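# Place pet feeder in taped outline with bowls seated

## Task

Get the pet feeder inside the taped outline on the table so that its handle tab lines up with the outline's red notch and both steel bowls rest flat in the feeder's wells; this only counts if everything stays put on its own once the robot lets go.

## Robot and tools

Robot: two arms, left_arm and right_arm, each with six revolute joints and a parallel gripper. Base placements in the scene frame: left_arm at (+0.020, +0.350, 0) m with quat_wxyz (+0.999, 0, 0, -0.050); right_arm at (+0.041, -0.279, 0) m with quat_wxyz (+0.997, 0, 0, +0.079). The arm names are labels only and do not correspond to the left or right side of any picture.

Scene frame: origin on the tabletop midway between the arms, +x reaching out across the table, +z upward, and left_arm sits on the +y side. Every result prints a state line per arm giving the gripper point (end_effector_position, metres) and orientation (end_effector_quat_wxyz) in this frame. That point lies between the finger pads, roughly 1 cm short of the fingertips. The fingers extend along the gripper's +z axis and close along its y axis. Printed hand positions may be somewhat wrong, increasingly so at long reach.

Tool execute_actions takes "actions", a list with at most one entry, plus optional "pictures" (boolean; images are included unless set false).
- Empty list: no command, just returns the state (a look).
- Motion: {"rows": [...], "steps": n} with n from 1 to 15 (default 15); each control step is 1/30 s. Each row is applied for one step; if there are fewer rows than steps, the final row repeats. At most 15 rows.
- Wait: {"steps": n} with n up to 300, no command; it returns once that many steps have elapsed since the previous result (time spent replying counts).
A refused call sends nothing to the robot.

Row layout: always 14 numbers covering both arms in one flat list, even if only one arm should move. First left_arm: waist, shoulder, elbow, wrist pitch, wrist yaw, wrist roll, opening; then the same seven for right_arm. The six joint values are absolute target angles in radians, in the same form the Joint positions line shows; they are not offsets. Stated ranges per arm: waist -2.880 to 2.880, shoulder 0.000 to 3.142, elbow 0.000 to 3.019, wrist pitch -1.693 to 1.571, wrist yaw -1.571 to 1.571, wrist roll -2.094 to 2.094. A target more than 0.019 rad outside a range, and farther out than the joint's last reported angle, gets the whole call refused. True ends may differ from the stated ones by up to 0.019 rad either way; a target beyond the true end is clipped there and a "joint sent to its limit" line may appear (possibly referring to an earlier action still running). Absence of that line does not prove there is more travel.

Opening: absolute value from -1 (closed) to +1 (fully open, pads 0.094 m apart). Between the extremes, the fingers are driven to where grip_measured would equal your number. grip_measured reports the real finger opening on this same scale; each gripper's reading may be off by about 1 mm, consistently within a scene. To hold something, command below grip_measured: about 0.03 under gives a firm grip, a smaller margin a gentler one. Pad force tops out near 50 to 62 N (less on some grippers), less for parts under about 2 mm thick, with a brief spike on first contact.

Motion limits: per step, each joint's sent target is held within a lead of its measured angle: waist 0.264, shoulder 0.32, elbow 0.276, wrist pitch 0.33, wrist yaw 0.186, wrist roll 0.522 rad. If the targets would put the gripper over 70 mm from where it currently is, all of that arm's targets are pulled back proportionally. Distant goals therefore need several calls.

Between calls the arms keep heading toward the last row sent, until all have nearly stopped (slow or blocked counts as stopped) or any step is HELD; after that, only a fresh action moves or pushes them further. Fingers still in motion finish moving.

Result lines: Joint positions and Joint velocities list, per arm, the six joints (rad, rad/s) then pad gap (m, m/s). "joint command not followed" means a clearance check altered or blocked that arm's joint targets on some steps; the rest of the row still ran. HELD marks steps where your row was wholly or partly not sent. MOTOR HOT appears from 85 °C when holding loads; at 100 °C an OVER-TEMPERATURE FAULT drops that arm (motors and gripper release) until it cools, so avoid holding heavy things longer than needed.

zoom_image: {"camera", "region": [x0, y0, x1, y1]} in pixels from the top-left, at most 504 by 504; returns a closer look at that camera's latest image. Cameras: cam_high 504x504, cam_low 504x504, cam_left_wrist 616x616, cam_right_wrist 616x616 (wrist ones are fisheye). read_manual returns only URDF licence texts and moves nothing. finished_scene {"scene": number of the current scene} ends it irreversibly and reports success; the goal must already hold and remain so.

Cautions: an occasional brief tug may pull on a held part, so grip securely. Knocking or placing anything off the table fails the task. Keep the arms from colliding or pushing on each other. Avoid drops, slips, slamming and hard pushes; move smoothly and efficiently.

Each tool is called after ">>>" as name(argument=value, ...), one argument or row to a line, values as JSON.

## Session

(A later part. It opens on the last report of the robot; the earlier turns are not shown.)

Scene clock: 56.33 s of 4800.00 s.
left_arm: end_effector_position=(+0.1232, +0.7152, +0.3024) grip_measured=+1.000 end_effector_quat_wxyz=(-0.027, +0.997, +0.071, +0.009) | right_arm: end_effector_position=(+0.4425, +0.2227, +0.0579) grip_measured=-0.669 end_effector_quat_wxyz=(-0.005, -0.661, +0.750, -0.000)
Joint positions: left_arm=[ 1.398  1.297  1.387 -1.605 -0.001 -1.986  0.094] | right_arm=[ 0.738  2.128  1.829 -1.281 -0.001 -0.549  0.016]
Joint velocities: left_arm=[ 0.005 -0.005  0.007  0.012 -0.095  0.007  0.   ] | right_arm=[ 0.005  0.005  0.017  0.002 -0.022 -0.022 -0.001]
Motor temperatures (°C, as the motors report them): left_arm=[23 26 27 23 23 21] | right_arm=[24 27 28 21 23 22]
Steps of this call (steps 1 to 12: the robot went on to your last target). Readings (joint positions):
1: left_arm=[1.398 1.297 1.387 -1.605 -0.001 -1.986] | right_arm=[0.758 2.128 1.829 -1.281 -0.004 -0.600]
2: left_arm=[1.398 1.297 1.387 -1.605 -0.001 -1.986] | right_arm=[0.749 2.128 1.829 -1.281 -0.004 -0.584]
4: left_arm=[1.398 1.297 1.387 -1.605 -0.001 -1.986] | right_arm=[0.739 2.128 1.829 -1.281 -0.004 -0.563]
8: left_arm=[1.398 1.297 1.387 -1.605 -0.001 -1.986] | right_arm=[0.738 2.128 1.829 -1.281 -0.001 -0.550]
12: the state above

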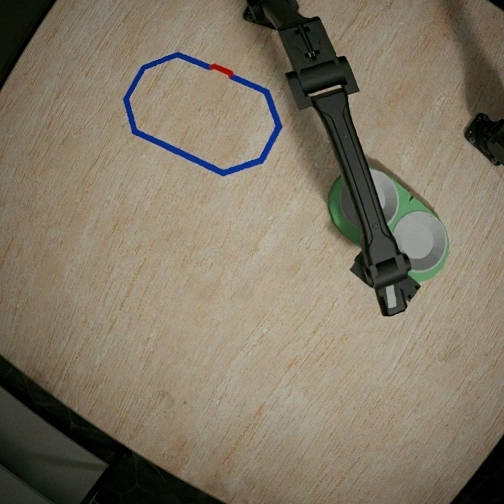

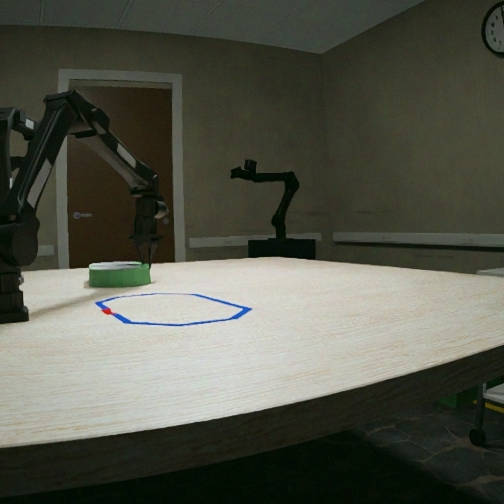

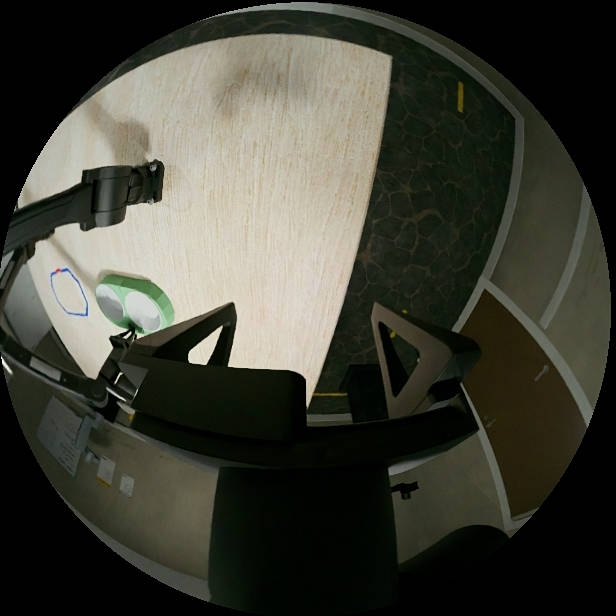

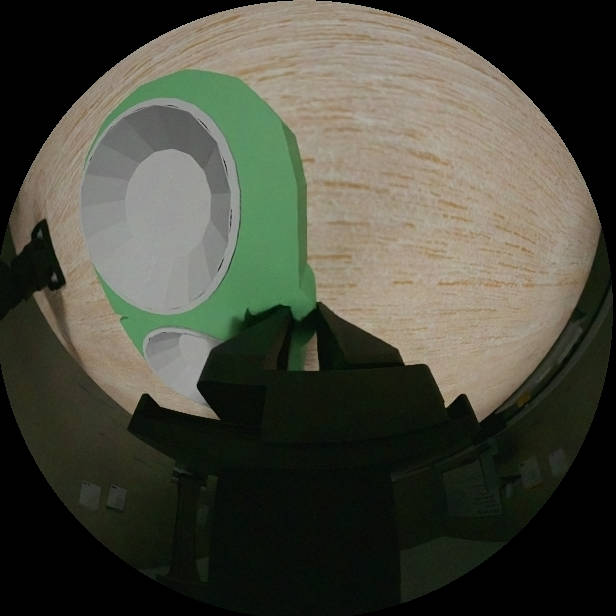

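>>> execute_actions(
  actions=[
    {"rows":[[1.4,1.296,1.387,-1.6,0,-1.986,1,0.5,2.14,1.83,-1.275,0,-0.1,-0.72]]},
  ],
  pictures=false,
)

>>> execute_actions(
  actions=[
    {"rows":[[1.4,1.296,1.387,-1.6,0,-1.986,1,0.25,2.14,1.83,-1.275,0,0.3,-0.72]]},
  ],
  pictures=false,
)

>>> execute_actions(
  actions=[
    {"rows":[[1.4,1.296,1.387,-1.6,0,-1.986,1,0.05,2.14,1.83,-1.275,0,0.7,-0.72]]},
  ],
  pictures=false,
)

>>> execute_actions(
  actions=[
    {"rows":[[1.4,1.296,1.387,-1.6,0,-1.986,1,-0.1,2.14,1.83,-1.275,0,1.1,-0.72]]},
  ],
  pictures=false,
)

>>> execute_actions(
  actions=[
    {"rows":[[1.4,1.296,1.387,-1.6,0,-1.986,1,-0.1,2.14,1.83,-1.275,0,1.5,-0.72]]},
  ],
)

Scene clock: 62.57 s of 4800.00 s.
left_arm: end_effector_position=(+0.1232, +0.7152, +0.3024) grip_measured=+1.000 end_effector_quat_wxyz=(-0.027, +0.997, +0.071, +0.009) | right_arm: end_effector_position=(+0.5556, +0.1056, +0.0581) grip_measured=-0.669 end_effector_quat_wxyz=(-0.005, -0.391, +0.921, +0.002)
Joint positions: left_arm=[ 1.398  1.297  1.387 -1.605 -0.001 -1.986  0.094] | right_arm=[ 0.482  2.127  1.829 -1.281 -0.007 -0.163  0.016]
Joint velocities: left_arm=[-0.015 -0.015 -0.007 -0.017 -0.007  0.022  0.   ] | right_arm=[-0.298 -0.005  0.027  0.002  0.022  0.3    0.   ]
Motor temperatures (°C, as the motors report them): left_arm=[23 26 28 23 23 21] | right_arm=[24 28 28 21 23 22]
Steps of this call (steps 1 to 30: the robot went on to your last target; steps 31 to 100: nothing new was sent; then 2.40 s passed at rest; steps 101 to 115: all 15 steps of this action). Readings (joint positions):
101: left_arm=[1.398 1.297 1.387 -1.605 -0.001 -1.986] | right_arm=[0.732 2.128 1.829 -1.281 -0.003 -0.528]
102: left_arm=[1.398 1.297 1.387 -1.605 -0.001 -1.986] | right_arm=[0.727 2.127 1.829 -1.281 -0.007 -0.500]
104: left_arm=[1.398 1.297 1.387 -1.605 -0.001 -1.986] | right_arm=[0.702 2.127 1.829 -1.281 -0.011 -0.435]
108: left_arm=[1.398 1.297 1.387 -1.605 -0.001 -1.986] | right_arm=[0.624 2.127 1.829 -1.281 -0.012 -0.317]
115: the state above

Scene clock: 63.07 s of 4800.00 s.
left_arm: end_effector_position=(+0.1232, +0.7152, +0.3024) grip_measured=+1.000 end_effector_quat_wxyz=(-0.027, +0.997, +0.071, +0.009) | right_arm: end_effector_position=(+0.6367, -0.0389, +0.0581) grip_measured=-0.669 end_effector_quat_wxyz=(-0.005, -0.069, +0.998, +0.002)
Joint positions: left_arm=[ 1.398  1.297  1.387 -1.605 -0.001 -1.986  0.094] | right_arm=[ 0.223  2.127  1.829 -1.281 -0.007  0.243  0.016]
Joint velocities: left_arm=[-0.005  0.024  0.007  0.002 -0.125 -0.022  0.   ] | right_arm=[-0.083 -0.015 -0.002 -0.012  0.051  0.212 -0.   ]
Motor temperatures (°C, as the motors report them): left_arm=[23 26 28 23 23 21] | right_arm=[24 28 28 21 23 22]
Steps of this call (steps 1 to 15: all 15 steps of this action). Readings (joint positions):
1: left_arm=[1.398 1.297 1.387 -1.605 -0.001 -1.986] | right_arm=[0.466 2.127 1.829 -1.281 -0.011 -0.134]
2: left_arm=[1.398 1.297 1.387 -1.605 -0.001 -1.986] | right_arm=[0.455 2.127 1.829 -1.281 -0.014 -0.103]
4: left_arm=[1.398 1.297 1.387 -1.605 -0.001 -1.986] | right_arm=[0.422 2.127 1.829 -1.281 -0.016 -0.033]
8: left_arm=[1.398 1.297 1.387 -1.605 -0.001 -1.986] | right_arm=[0.335 2.127 1.829 -1.281 -0.016 0.106]
15: the state above

Scene clock: 63.57 s of 4800.00 s.
left_arm: end_effector_position=(+0.1232, +0.7152, +0.3024) grip_measured=+1.000 end_effector_quat_wxyz=(-0.027, +0.997, +0.071, +0.009) | right_arm: end_effector_position=(+0.6716, -0.1574, +0.0581) grip_measured=-0.670 end_effector_quat_wxyz=(-0.005, +0.227, +0.974, +0.002)
Joint positions: left_arm=[ 1.398  1.297  1.387 -1.605 -0.001 -1.986  0.094] | right_arm=[ 0.031  2.127  1.829 -1.281 -0.008  0.647  0.016]
Joint velocities: left_arm=[-0.015 -0.005 -0.002 -0.027  0.007 -0.066  0.   ] | right_arm=[-0.005 -0.005 -0.002  0.007 -0.007  0.139 -0.   ]
Motor temperatures (°C, as the motors report them): left_arm=[23 26 28 23 23 21] | right_arm=[24 28 28 21 23 22]
Steps of this call (steps 1 to 15: all 15 steps of this action). Readings (joint positions):
1: left_arm=[1.398 1.297 1.387 -1.605 -0.001 -1.986] | right_arm=[0.214 2.127 1.829 -1.281 -0.010 0.279]
2: left_arm=[1.398 1.297 1.387 -1.605 -0.001 -1.986] | right_arm=[0.209 2.127 1.829 -1.281 -0.014 0.317]
4: left_arm=[1.398 1.297 1.387 -1.605 -0.001 -1.986] | right_arm=[0.186 2.127 1.829 -1.281 -0.015 0.401]
8: left_arm=[1.398 1.297 1.387 -1.605 -0.001 -1.986] | right_arm=[0.114 2.127 1.829 -1.281 -0.015 0.542]
15: the state above

Scene clock: 64.07 s of 4800.00 s.
left_arm: end_effector_position=(+0.1232, +0.7152, +0.3024) grip_measured=+1.000 end_effector_quat_wxyz=(-0.027, +0.997, +0.071, +0.009) | right_arm: end_effector_position=(+0.6825, -0.2480, +0.0581) grip_measured=-0.671 end_effector_quat_wxyz=(-0.005, +0.481, +0.877, +0.000)
Joint positions: left_arm=[ 1.398  1.297  1.387 -1.605 -0.001 -1.986  0.094] | right_arm=[-0.111  2.127  1.829 -1.281 -0.006  1.05   0.015]
Joint velocities: left_arm=[ 0.005  0.005 -0.012 -0.012 -0.051 -0.037  0.   ] | right_arm=[-0.005 -0.015 -0.007 -0.022  0.007  0.11  -0.001]
Motor temperatures (°C, as the motors report them): left_arm=[23 26 28 23 23 21] | right_arm=[24 28 28 21 23 22]
Steps of this call (steps 1 to 15: all 15 steps of this action). Readings (joint positions):
1: left_arm=[1.398 1.297 1.387 -1.605 -0.001 -1.986] | right_arm=[0.024 2.127 1.829 -1.281 -0.009 0.695]
2: left_arm=[1.398 1.297 1.387 -1.605 -0.001 -1.986] | right_arm=[0.021 2.127 1.829 -1.281 -0.013 0.745]
4: left_arm=[1.398 1.297 1.387 -1.605 -0.001 -1.986] | right_arm=[0.002 2.127 1.829 -1.281 -0.013 0.850]
8: left_arm=[1.398 1.297 1.387 -1.605 -0.001 -1.986] | right_arm=[-0.060 2.127 1.829 -1.281 -0.012 0.975]
15: the state above

Scene clock: 64.57 s of 4800.00 s.
left_arm: end_effector_position=(+0.1232, +0.7152, +0.3024) grip_measured=+1.000 end_effector_quat_wxyz=(-0.027, +0.997, +0.071, +0.009) | right_arm: end_effector_position=(+0.6823, -0.2431, +0.0581) grip_measured=-0.672 end_effector_quat_wxyz=(-0.005, +0.639, +0.769, -0.001)
Joint positions: left_arm=[ 1.398  1.297  1.387 -1.605 -0.001 -1.986  0.094] | right_arm=[-0.103  2.127  1.829 -1.281 -0.006  1.441  0.015]
Joint velocities: left_arm=[-0.034 -0.005  0.022 -0.017  0.037  0.022  0.   ] | right_arm=[-0.005 -0.005 -0.012  0.017 -0.037  0.081  0.   ]
Motor temperatures (°C, as the motors report them): left_arm=[23 26 28 23 23 21] | right_arm=[24 28 28 21 23 22]
Steps of this call (steps 1 to 15: all 15 steps of this action). Readings (joint positions):
1: left_arm=[1.398 1.297 1.387 -1.605 -0.001 -1.986] | right_arm=[-0.110 2.127 1.829 -1.281 -0.006 1.110]
2: left_arm=[1.398 1.297 1.387 -1.605 -0.001 -1.986] | right_arm=[-0.107 2.127 1.829 -1.281 -0.007 1.171]
4: left_arm=[1.398 1.297 1.387 -1.605 -0.001 -1.986] | right_arm=[-0.104 2.127 1.829 -1.281 -0.006 1.284]
8: left_arm=[1.398 1.297 1.387 -1.605 -0.001 -1.986] | right_arm=[-0.103 2.127 1.829 -1.281 -0.006 1.387]
15: the state above

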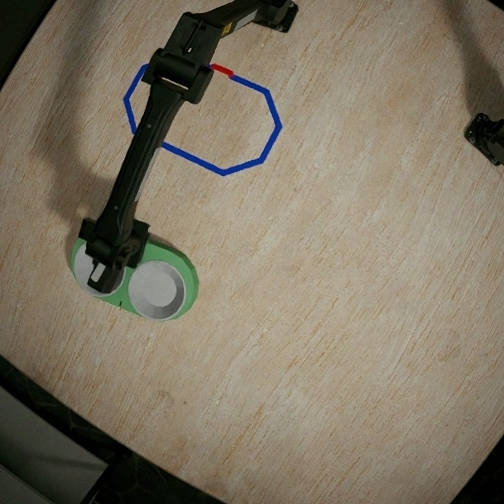

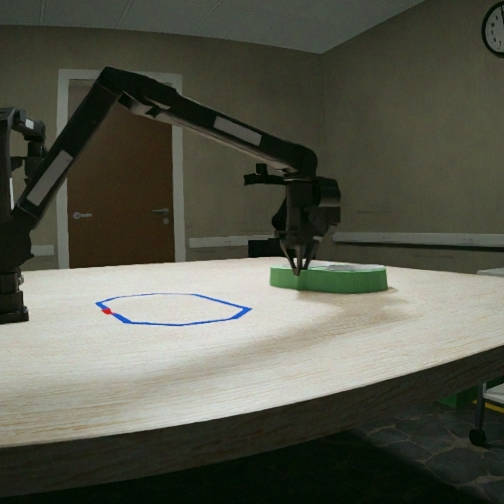

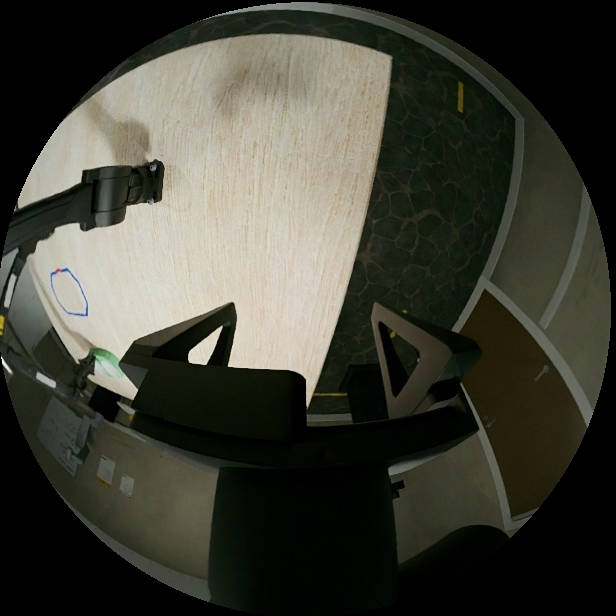

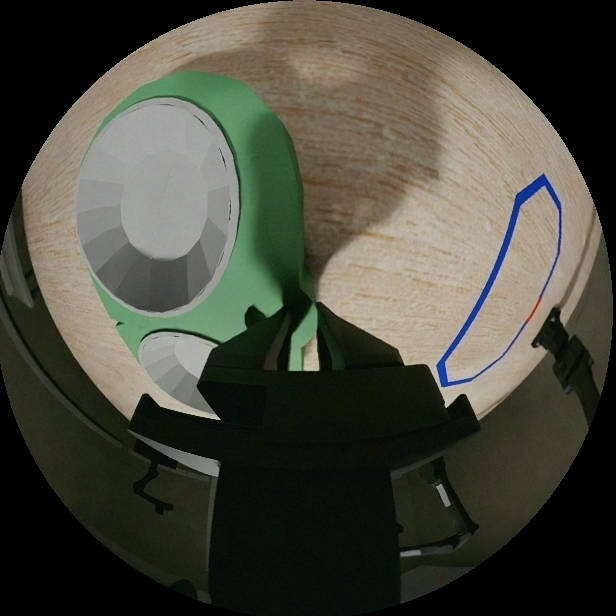

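>>> execute_actions(
  actions=[
    {"rows":[[1.4,1.3,1.39,-1.6,0,-2,1,-0.1,2.09,1.785,-1.25,0,1.5,-0.72],[1.4,1.3,1.39,-1.6,0,-2,1,-0.1,2.065,1.74,-1.235,0,1.5,-0.72],[1.4,1.3,1.39,-1.6,0,-2,1,-0.1,2.04,1.695,-1.215,0,1.5,-0.72],[1.4,1.3,1.39,-1.6,0,-2,1,-0.1,2.012,1.65,-1.2,0,1.5,-0.72],[1.4,1.3,1.39,-1.6,0,-2,1,-0.1,1.985,1.605,-1.18,0,1.5,-0.72],[1.4,1.3,1.39,-1.6,0,-2,1,-0.1,1.96,1.562,-1.165,0,1.5,-0.72],[1.4,1.3,1.39,-1.6,0,-2,1,-0.1,1.936,1.525,-1.15,0,1.5,-0.72],[1.4,1.3,1.39,-1.6,0,-2,1,-0.1,1.913,1.488,-1.137,0,1.5,-0.72],[1.4,1.3,1.39,-1.6,0,-2,1,-0.1,1.89,1.452,-1.125,0,1.5,-0.72],[1.4,1.3,1.39,-1.6,0,-2,1,-0.1,1.867,1.416,-1.113,0,1.5,-0.72],[1.4,1.3,1.39,-1.6,0,-2,1,-0.1,1.844,1.38,-1.1,0,1.5,-0.72],[1.4,1.3,1.39,-1.6,0,-2,1,-0.1,1.822,1.342,-1.09,0,1.5,-0.72]]},
  ],
  pictures=false,
)

>>> execute_actions(
  actions=[
    {"steps":10},
  ],
)

Scene clock: 73.43 s of 4800.00 s.
left_arm: end_effector_position=(+0.1232, +0.7152, +0.3024) grip_measured=+1.000 end_effector_quat_wxyz=(-0.027, +0.997, +0.073, +0.009) | right_arm: end_effector_position=(+0.5596, -0.2501, +0.0582) grip_measured=-0.672 end_effector_quat_wxyz=(-0.008, +0.656, +0.754, -0.005)
Joint positions: left_arm=[ 1.398  1.297  1.387 -1.605 -0.001 -1.99   0.094] | right_arm=[-0.103  1.83   1.354 -1.112 -0.004  1.487  0.015]
Joint velocities: left_arm=[ 0.005  0.015 -0.007  0.007  0.007 -0.095  0.   ] | right_arm=[ 0.005 -0.19  -0.217 -0.002  0.007 -0.051 -0.001]
Motor temperatures (°C, as the motors report them): left_arm=[23 26 28 23 23 21] | right_arm=[24 28 28 21 23 22]
Steps of this call (steps 1 to 30: the robot went on to your last target; steps 31 to 100: nothing new was sent; then 5.03 s passed at rest; steps 101 to 115: all 15 steps of this action). Readings (joint positions):
101: left_arm=[1.398 1.297 1.387 -1.605 -0.001 -1.987] | right_arm=[-0.103 2.124 1.825 -1.276 -0.006 1.454]
102: left_arm=[1.398 1.297 1.387 -1.605 -0.001 -1.987] | right_arm=[-0.103 2.114 1.808 -1.261 -0.006 1.456]
104: left_arm=[1.398 1.297 1.387 -1.605 -0.001 -1.988] | right_arm=[-0.103 2.077 1.744 -1.224 -0.005 1.466]
108: left_arm=[1.398 1.297 1.387 -1.605 -0.001 -1.989] | right_arm=[-0.103 1.970 1.567 -1.170 -0.004 1.479]
115: the state above

Scene clock: 73.77 s of 4800.00 s.
left_arm: end_effector_position=(+0.1232, +0.7152, +0.3024) grip_measured=+1.000 end_effector_quat_wxyz=(-0.027, +0.997, +0.073, +0.009) | right_arm: end_effector_position=(+0.5585, -0.2502, +0.0585) grip_measured=-0.672 end_effector_quat_wxyz=(-0.007, +0.656, +0.754, -0.004)
Joint positions: left_arm=[ 1.398  1.297  1.387 -1.605 -0.001 -1.99   0.094] | right_arm=[-0.103  1.826  1.349 -1.11  -0.003  1.487  0.015]
Joint velocities: left_arm=[-0.015 -0.015 -0.012 -0.017 -0.022  0.037  0.   ] | right_arm=[-0.005 -0.005  0.012  0.017  0.007 -0.051 -0.001]
Motor temperatures (°C, as the motors report them): left_arm=[23 26 28 23 23 21] | right_arm=[24 28 28 21 23 22]
Steps of this call (steps 1 to 10: the robot went on to your last target). Readings (joint positions):
1: left_arm=[1.398 1.297 1.387 -1.605 -0.001 -1.990] | right_arm=[-0.103 1.826 1.350 -1.112 -0.004 1.487]
2: left_arm=[1.398 1.297 1.387 -1.605 -0.001 -1.990] | right_arm=[-0.103 1.826 1.349 -1.112 -0.003 1.487]
4: left_arm=[1.398 1.297 1.387 -1.605 -0.001 -1.990] | right_arm=[-0.103 1.826 1.349 -1.110 -0.003 1.487]
8: left_arm=[1.398 1.297 1.387 -1.605 -0.001 -1.990] | right_arm=[-0.103 1.826 1.349 -1.110 -0.003 1.487]
10: the state above

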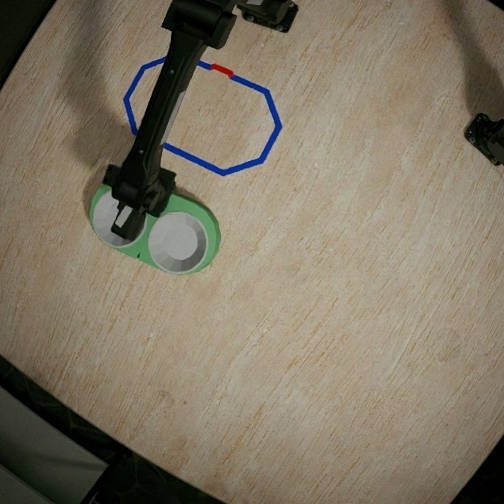

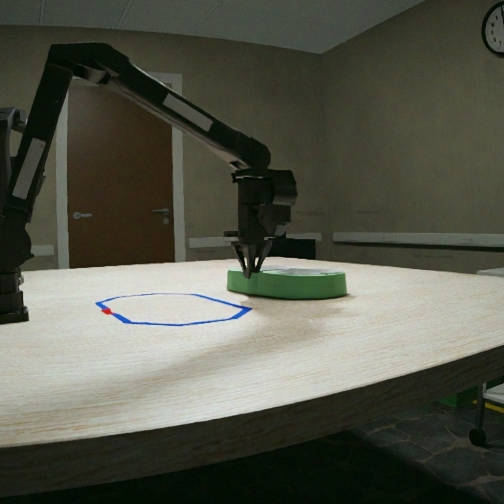

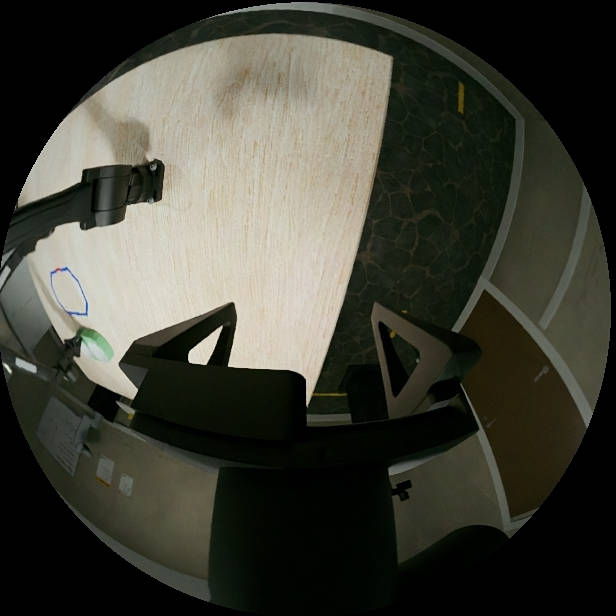

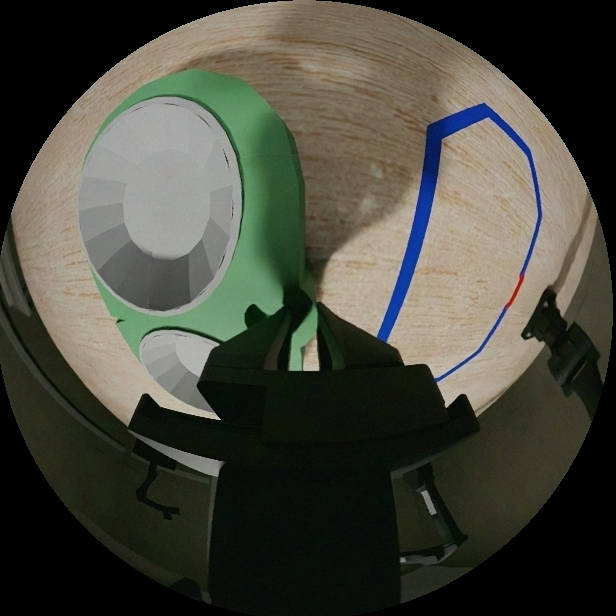

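>>> execute_actions(
  actions=[
    {"rows":[[1.4,1.3,1.39,-1.6,0,-2,1,-0.1,1.8,1.308,-1.08,0,1.5,-0.72],[1.4,1.3,1.39,-1.6,0,-2,1,-0.1,1.776,1.274,-1.07,0,1.5,-0.72],[1.4,1.3,1.39,-1.6,0,-2,1,-0.1,1.73,1.21,-1.05,0,1.5,-0.72],[1.4,1.3,1.39,-1.6,0,-2,1,-0.1,1.684,1.146,-1.034,0,1.5,-0.72],[1.4,1.3,1.39,-1.6,0,-2,1,-0.1,1.638,1.085,-1.02,0,1.5,-0.72],[1.4,1.3,1.39,-1.6,0,-2,1,-0.1,1.592,1.026,-1.007,0,1.5,-0.72],[1.4,1.3,1.39,-1.6,0,-2,1,-0.1,1.545,0.968,-0.997,0,1.5,-0.72],[1.4,1.3,1.39,-1.6,0,-2,1,-0.1,1.497,0.912,-0.99,0,1.5,-0.72],[1.4,1.3,1.39,-1.6,0,-2,1,-0.1,1.447,0.858,-0.987,0,1.5,-0.72],[1.4,1.3,1.39,-1.6,0,-2,1,-0.1,1.396,0.806,-0.987,0,1.5,-0.72],[1.4,1.3,1.39,-1.6,0,-2,1,-0.1,1.344,0.755,-0.99,0,1.5,-0.72],[1.4,1.3,1.39,-1.6,0,-2,1,-0.1,1.289,0.705,-1.0,0,1.5,-0.72],[1.4,1.3,1.39,-1.6,0,-2,1,-0.1,1.26,0.68,-1.005,0,1.5,-0.72],[1.4,1.3,1.39,-1.6,0,-2,1,-0.1,1.232,0.656,-1.01,0,1.5,-0.72]]},
  ],
  pictures=false,
)

>>> execute_actions(
  actions=[
    {"steps":15},
  ],
)

Scene clock: 84.17 s of 4800.00 s.
left_arm: end_effector_position=(+0.1232, +0.7152, +0.3024) grip_measured=+1.000 end_effector_quat_wxyz=(-0.027, +0.997, +0.073, +0.009) | right_arm: end_effector_position=(+0.3229, -0.2633, +0.0554) grip_measured=-0.673 end_effector_quat_wxyz=(-0.008, +0.657, +0.754, -0.007)
Joint positions: left_arm=[ 1.398  1.297  1.387 -1.605 -0.001 -1.99   0.094] | right_arm=[-0.103  1.257  0.673 -1.009 -0.002  1.488  0.015]
Joint velocities: left_arm=[-0.005 -0.005  0.012  0.012  0.037  0.095  0.   ] | right_arm=[-0.005 -0.923 -0.784 -0.188  0.066  0.007  0.   ]
Motor temperatures (°C, as the motors report them): left_arm=[23 26 28 23 23 21] | right_arm=[24 28 28 21 23 22]
Steps of this call (steps 1 to 15: the robot went on to your last target; steps 16 to 90: nothing new was sent; then 6.90 s passed at rest; steps 91 to 105: all 15 steps of this action). Readings (joint positions):
91: left_arm=[1.398 1.297 1.387 -1.605 -0.001 -1.990] | right_arm=[-0.103 1.825 1.345 -1.105 -0.003 1.487]
92: left_arm=[1.398 1.297 1.387 -1.605 -0.001 -1.990] | right_arm=[-0.103 1.820 1.332 -1.092 -0.003 1.487]
94: left_arm=[1.398 1.297 1.387 -1.605 -0.001 -1.990] | right_arm=[-0.103 1.781 1.272 -1.049 -0.003 1.487]
98: left_arm=[1.398 1.297 1.387 -1.605 -0.001 -1.990] | right_arm=[-0.103 1.605 1.029 -1.004 -0.003 1.488]
105: the state above

Scene clock: 84.67 s of 4800.00 s.
left_arm: end_effector_position=(+0.1232, +0.7152, +0.3024) grip_measured=+1.000 end_effector_quat_wxyz=(-0.027, +0.997, +0.073, +0.009) | right_arm: end_effector_position=(+0.3096, -0.2640, +0.0547) grip_measured=-0.673 end_effector_quat_wxyz=(-0.010, +0.657, +0.754, -0.008)
Joint positions: left_arm=[ 1.398  1.297  1.387 -1.605 -0.001 -1.99   0.094] | right_arm=[-0.103  1.222  0.643 -1.017 -0.002  1.488  0.015]
Joint velocities: left_arm=[-0.015 -0.015 -0.007 -0.002  0.066 -0.022  0.   ] | right_arm=[ 0.005 -0.015 -0.002 -0.002 -0.081  0.007  0.002]
Motor temperatures (°C, as the motors report them): left_arm=[23 26 28 23 23 21] | right_arm=[24 28 28 21 23 22]
Steps of this call (steps 1 to 15: the robot went on to your last target). Readings (joint positions):
1: left_arm=[1.398 1.297 1.387 -1.605 -0.001 -1.990] | right_arm=[-0.103 1.233 0.653 -1.015 -0.002 1.488]
2: left_arm=[1.398 1.297 1.387 -1.605 -0.001 -1.990] | right_arm=[-0.103 1.222 0.644 -1.017 -0.002 1.488]
4: left_arm=[1.398 1.297 1.387 -1.605 -0.001 -1.990] | right_arm=[-0.103 1.222 0.643 -1.017 -0.002 1.488]
8: left_arm=[1.398 1.297 1.387 -1.605 -0.001 -1.990] | right_arm=[-0.103 1.222 0.643 -1.017 -0.002 1.488]
15: the state above

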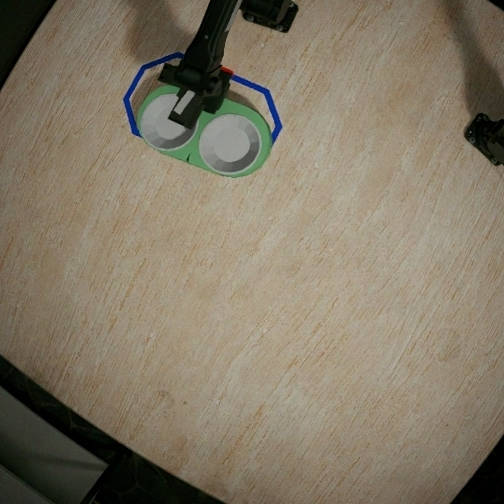

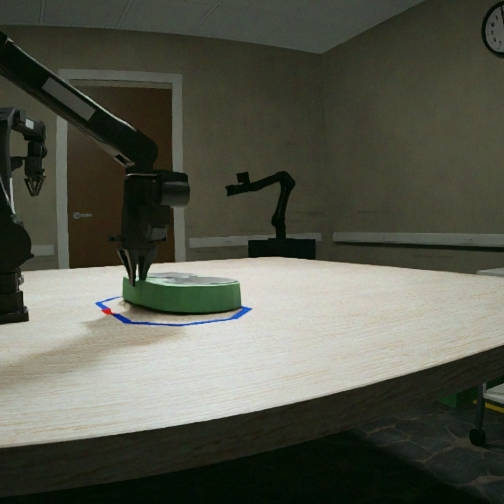

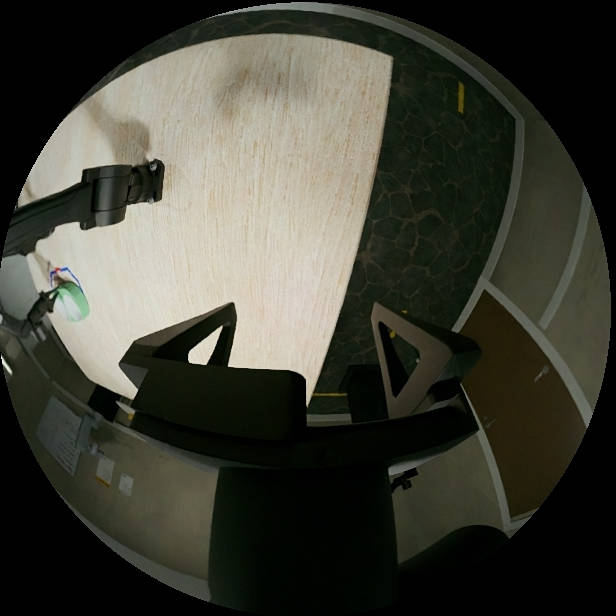

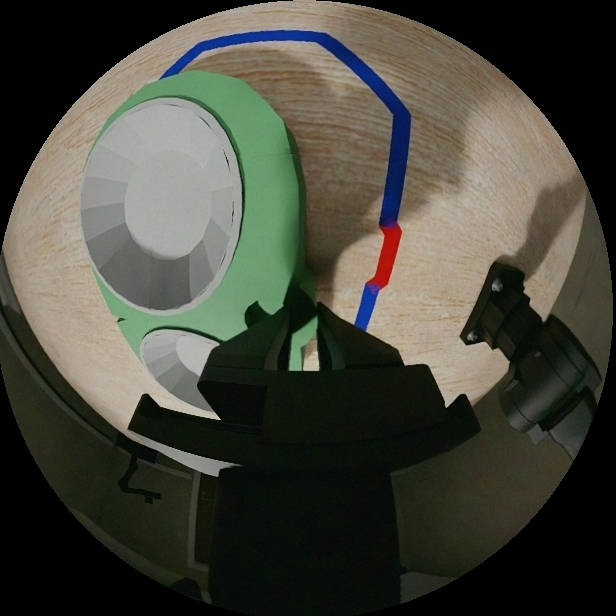

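>>> execute_actions(
  actions=[
    {"rows":[[1.4,1.3,1.39,-1.6,0,-2,1,-0.12,1.2,0.628,-1.02,0,1.51,-0.72],[1.4,1.3,1.39,-1.6,0,-2,1,-0.13,1.18,0.614,-1.025,0,1.52,-0.72],[1.4,1.3,1.39,-1.6,0,-2,1,-0.14,1.16,0.6,-1.03,0,1.53,-0.72],[1.4,1.3,1.39,-1.6,0,-2,1,-0.15,1.14,0.585,-1.035,0,1.54,-0.72],[1.4,1.3,1.39,-1.6,0,-2,1,-0.16,1.12,0.57,-1.04,0,1.55,-0.72],[1.4,1.3,1.39,-1.6,0,-2,1,-0.17,1.1,0.557,-1.045,0,1.55,-0.72],[1.4,1.3,1.39,-1.6,0,-2,1,-0.18,1.082,0.544,-1.05,0,1.55,-0.72]]},
  ],
)

Scene clock: 91.47 s of 4800.00 s.
left_arm: end_effector_position=(+0.1232, +0.7152, +0.3024) grip_measured=+1.000 end_effector_quat_wxyz=(-0.027, +0.997, +0.073, +0.009) | right_arm: end_effector_position=(+0.2686, -0.2821, +0.0531) grip_measured=-0.673 end_effector_quat_wxyz=(-0.007, +0.697, +0.717, -0.006)
Joint positions: left_arm=[ 1.398  1.297  1.387 -1.605 -0.001 -1.99   0.094] | right_arm=[-0.171  1.089  0.542 -1.043 -0.001  1.53   0.015]
Joint velocities: left_arm=[ 0.005 -0.005 -0.002  0.002  0.051  0.037  0.   ] | right_arm=[ 0.005 -0.005  0.007 -0.002  0.051 -0.037  0.   ]
Motor temperatures (°C, as the motors report them): left_arm=[23 26 28 23 23 21] | right_arm=[24 27 28 21 23 22]
Steps of this call (steps 1 to 15: the robot went on to your last target; steps 16 to 90: nothing new was sent; then 3.30 s passed at rest; steps 91 to 105: all 15 steps of this action). Readings (joint positions):
91: left_arm=[1.398 1.297 1.387 -1.605 -0.001 -1.990] | right_arm=[-0.104 1.222 0.642 -1.017 -0.002 1.489]
92: left_arm=[1.398 1.297 1.387 -1.605 -0.001 -1.990] | right_arm=[-0.105 1.220 0.639 -1.017 -0.002 1.490]
94: left_arm=[1.398 1.297 1.387 -1.605 -0.001 -1.990] | right_arm=[-0.113 1.203 0.622 -1.017 -0.002 1.496]
98: left_arm=[1.398 1.297 1.387 -1.605 -0.001 -1.990] | right_arm=[-0.154 1.123 0.563 -1.029 -0.002 1.515]
105: the state above

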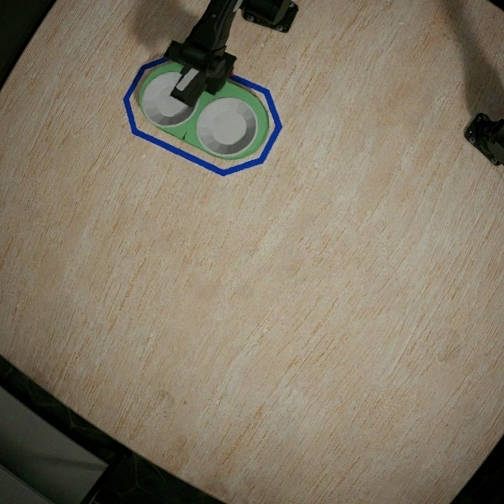

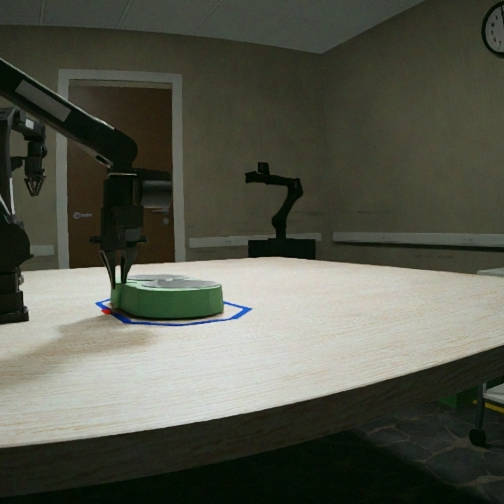

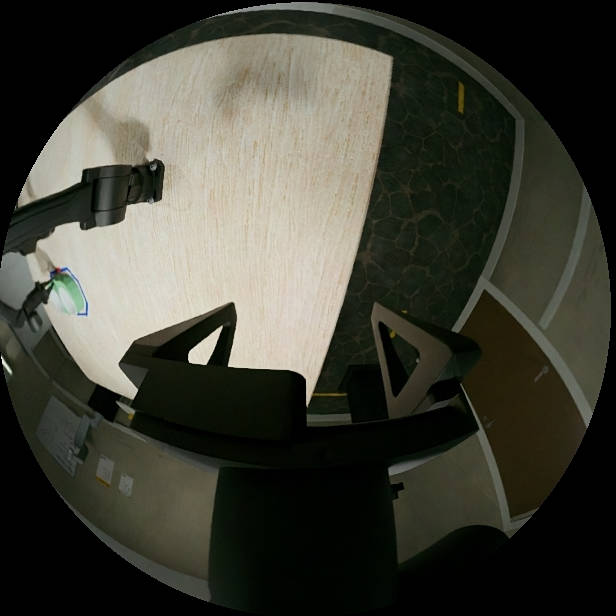

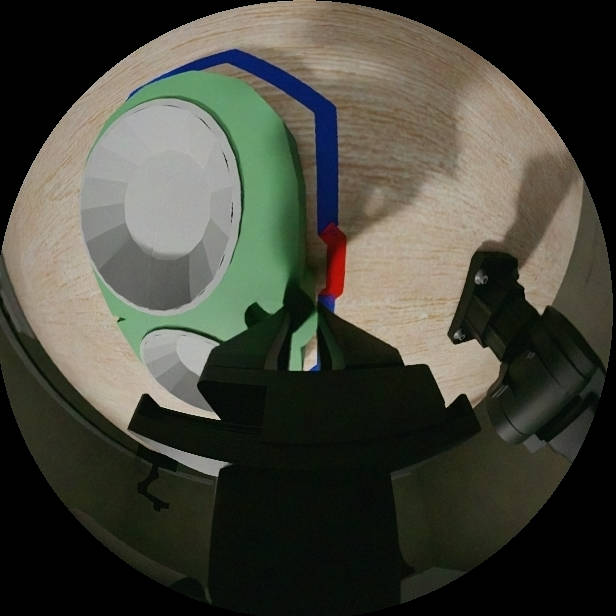

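Still about 1 cm to go in -y.

>>> execute_actions(
  actions=[
    {"rows":[[1.4,1.3,1.39,-1.6,0,-2,1,-0.225,1.085,0.544,-1.05,0,1.47,-0.72]]},
  ],
  pictures=false,
)

>>> execute_actions(
  actions=[
    {"rows":[[1.4,1.3,1.39,-1.6,0,-2,1,-0.215,1.085,0.544,-1.05,0,1.49,-0.4]],"steps":8},
  ],
  pictures=false,
)

>>> execute_actions(
  actions=[
    {"rows":[[1.4,1.3,1.39,-1.6,0,-2,1,-0.215,1.03,0.64,-1.2,0,1.49,-0.4]]},
  ],
)

Scene clock: 100.77 s of 4800.00 s.
left_arm: end_effector_position=(+0.1232, +0.7152, +0.3024) grip_measured=+1.000 end_effector_quat_wxyz=(-0.027, +0.997, +0.073, +0.009) | right_arm: end_effector_position=(+0.2682, -0.2917, +0.0531) grip_measured=-0.673 end_effector_quat_wxyz=(-0.008, +0.698, +0.716, -0.006)
Joint positions: left_arm=[ 1.398  1.297  1.387 -1.605 -0.001 -1.99   0.094] | right_arm=[-0.214  1.089  0.542 -1.043 -0.001  1.489  0.015]
Joint velocities: left_arm=[-0.005 -0.015 -0.002 -0.002  0.022  0.081  0.   ] | right_arm=[-0.015 -0.005  0.002  0.007 -0.022 -0.037 -0.001]
Motor temperatures (°C, as the motors report them): left_arm=[23 26 28 23 23 21] | right_arm=[24 27 28 21 23 22]
Steps of this call (steps 1 to 15: the robot went on to your last target; steps 16 to 90: nothing new was sent; then 5.80 s passed at rest; steps 91 to 105: all 15 steps of this action). Readings (joint positions):
91: left_arm=[1.398 1.297 1.387 -1.605 -0.001 -1.990] | right_arm=[-0.175 1.089 0.542 -1.043 -0.001 1.523]
92: left_arm=[1.398 1.297 1.387 -1.605 -0.001 -1.990] | right_arm=[-0.184 1.089 0.542 -1.043 -0.001 1.513]
94: left_arm=[1.398 1.297 1.387 -1.605 -0.001 -1.990] | right_arm=[-0.203 1.089 0.542 -1.043 -0.001 1.500]
98: left_arm=[1.398 1.297 1.387 -1.605 -0.001 -1.990] | right_arm=[-0.214 1.089 0.542 -1.043 -0.001 1.490]
105: the state above

Scene clock: 101.03 s of 4800.00 s.
left_arm: end_effector_position=(+0.1232, +0.7152, +0.3024) grip_measured=+1.000 end_effector_quat_wxyz=(-0.027, +0.997, +0.073, +0.009) | right_arm: end_effector_position=(+0.2682, -0.2917, +0.0531) grip_measured=-0.401 end_effector_quat_wxyz=(-0.008, +0.698, +0.716, -0.006)
Joint positions: left_arm=[ 1.398  1.297  1.387 -1.605 -0.001 -1.991  0.094] | right_arm=[-0.214  1.089  0.542 -1.043 -0.001  1.489  0.028]
Joint velocities: left_arm=[-0.005 -0.005 -0.002  0.007 -0.007 -0.007  0.   ] | right_arm=[-0.024 -0.005 -0.007  0.022  0.007  0.022  0.   ]
Motor temperatures (°C, as the motors report them): left_arm=[23 26 28 23 23 21] | right_arm=[24 27 28 21 23 22]
Steps of this call (steps 1 to 8: all 8 steps of this action). Readings (joint positions):
1: left_arm=[1.398 1.297 1.387 -1.605 -0.001 -1.990] | right_arm=[-0.214 1.089 0.542 -1.043 -0.001 1.489]
2: left_arm=[1.398 1.297 1.387 -1.605 -0.001 -1.990] | right_arm=[-0.214 1.089 0.542 -1.043 -0.001 1.489]
4: left_arm=[1.398 1.297 1.387 -1.605 -0.001 -1.991] | right_arm=[-0.214 1.089 0.542 -1.043 -0.001 1.489]
8: the state above

Scene clock: 101.53 s of 4800.00 s.
left_arm: end_effector_position=(+0.1232, +0.7152, +0.3024) grip_measured=+1.000 end_effector_quat_wxyz=(-0.027, +0.997, +0.073, +0.009) | right_arm: end_effector_position=(+0.2641, -0.2915, +0.0872) grip_measured=-0.401 end_effector_quat_wxyz=(-0.015, +0.698, +0.716, -0.012)
Joint positions: left_arm=[ 1.398  1.297  1.387 -1.605 -0.001 -1.991  0.094] | right_arm=[-0.214  1.03   0.606 -1.184 -0.001  1.489  0.028]
Joint velocities: left_arm=[ 0.005 -0.005 -0.022 -0.002 -0.066 -0.022  0.   ] | right_arm=[ 0.005 -0.005 -0.007 -0.017  0.007 -0.022 -0.   ]
Motor temperatures (°C, as the motors report them): left_arm=[23 26 28 23 23 21] | right_arm=[24 27 28 21 23 22]
Steps of this call (steps 1 to 15: all 15 steps of this action). Readings (joint positions):
1: left_arm=[1.398 1.297 1.387 -1.605 -0.001 -1.991] | right_arm=[-0.214 1.087 0.550 -1.070 -0.001 1.489]
2: left_arm=[1.398 1.297 1.387 -1.605 -0.001 -1.991] | right_arm=[-0.214 1.081 0.561 -1.116 -0.001 1.489]
4: left_arm=[1.398 1.297 1.387 -1.605 -0.001 -1.991] | right_arm=[-0.214 1.058 0.582 -1.164 -0.001 1.489]
8: left_arm=[1.398 1.297 1.387 -1.605 -0.001 -1.991] | right_arm=[-0.214 1.030 0.605 -1.181 -0.001 1.489]
15: the state above

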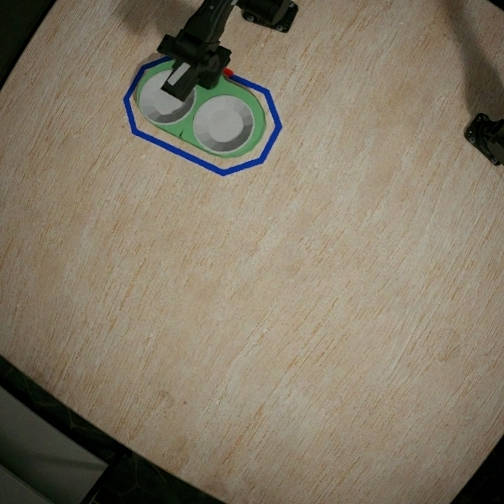

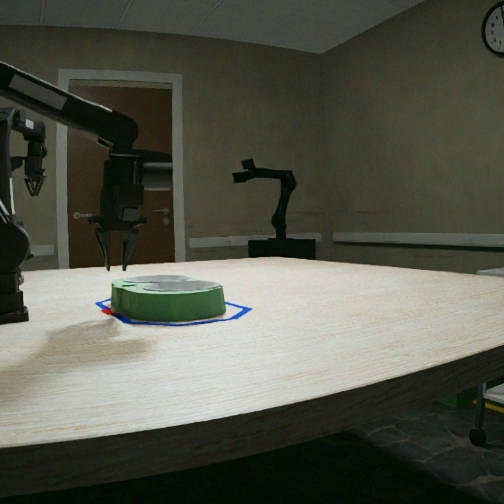

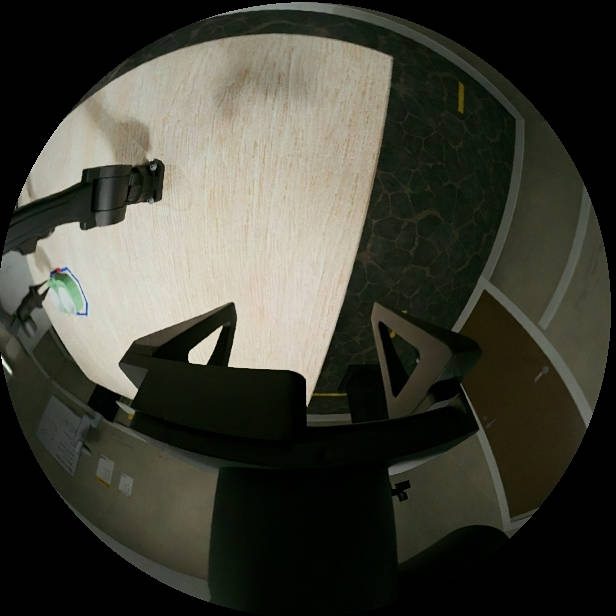

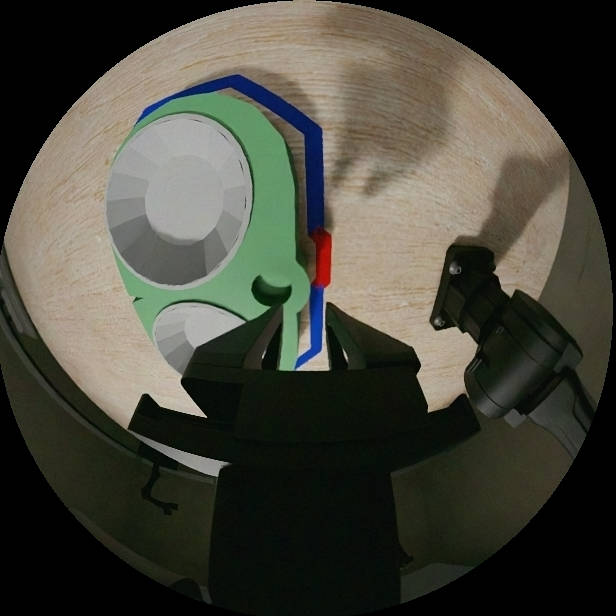

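>>> finished_scene(
  scene=1,
)

The scene is finished: the task was done.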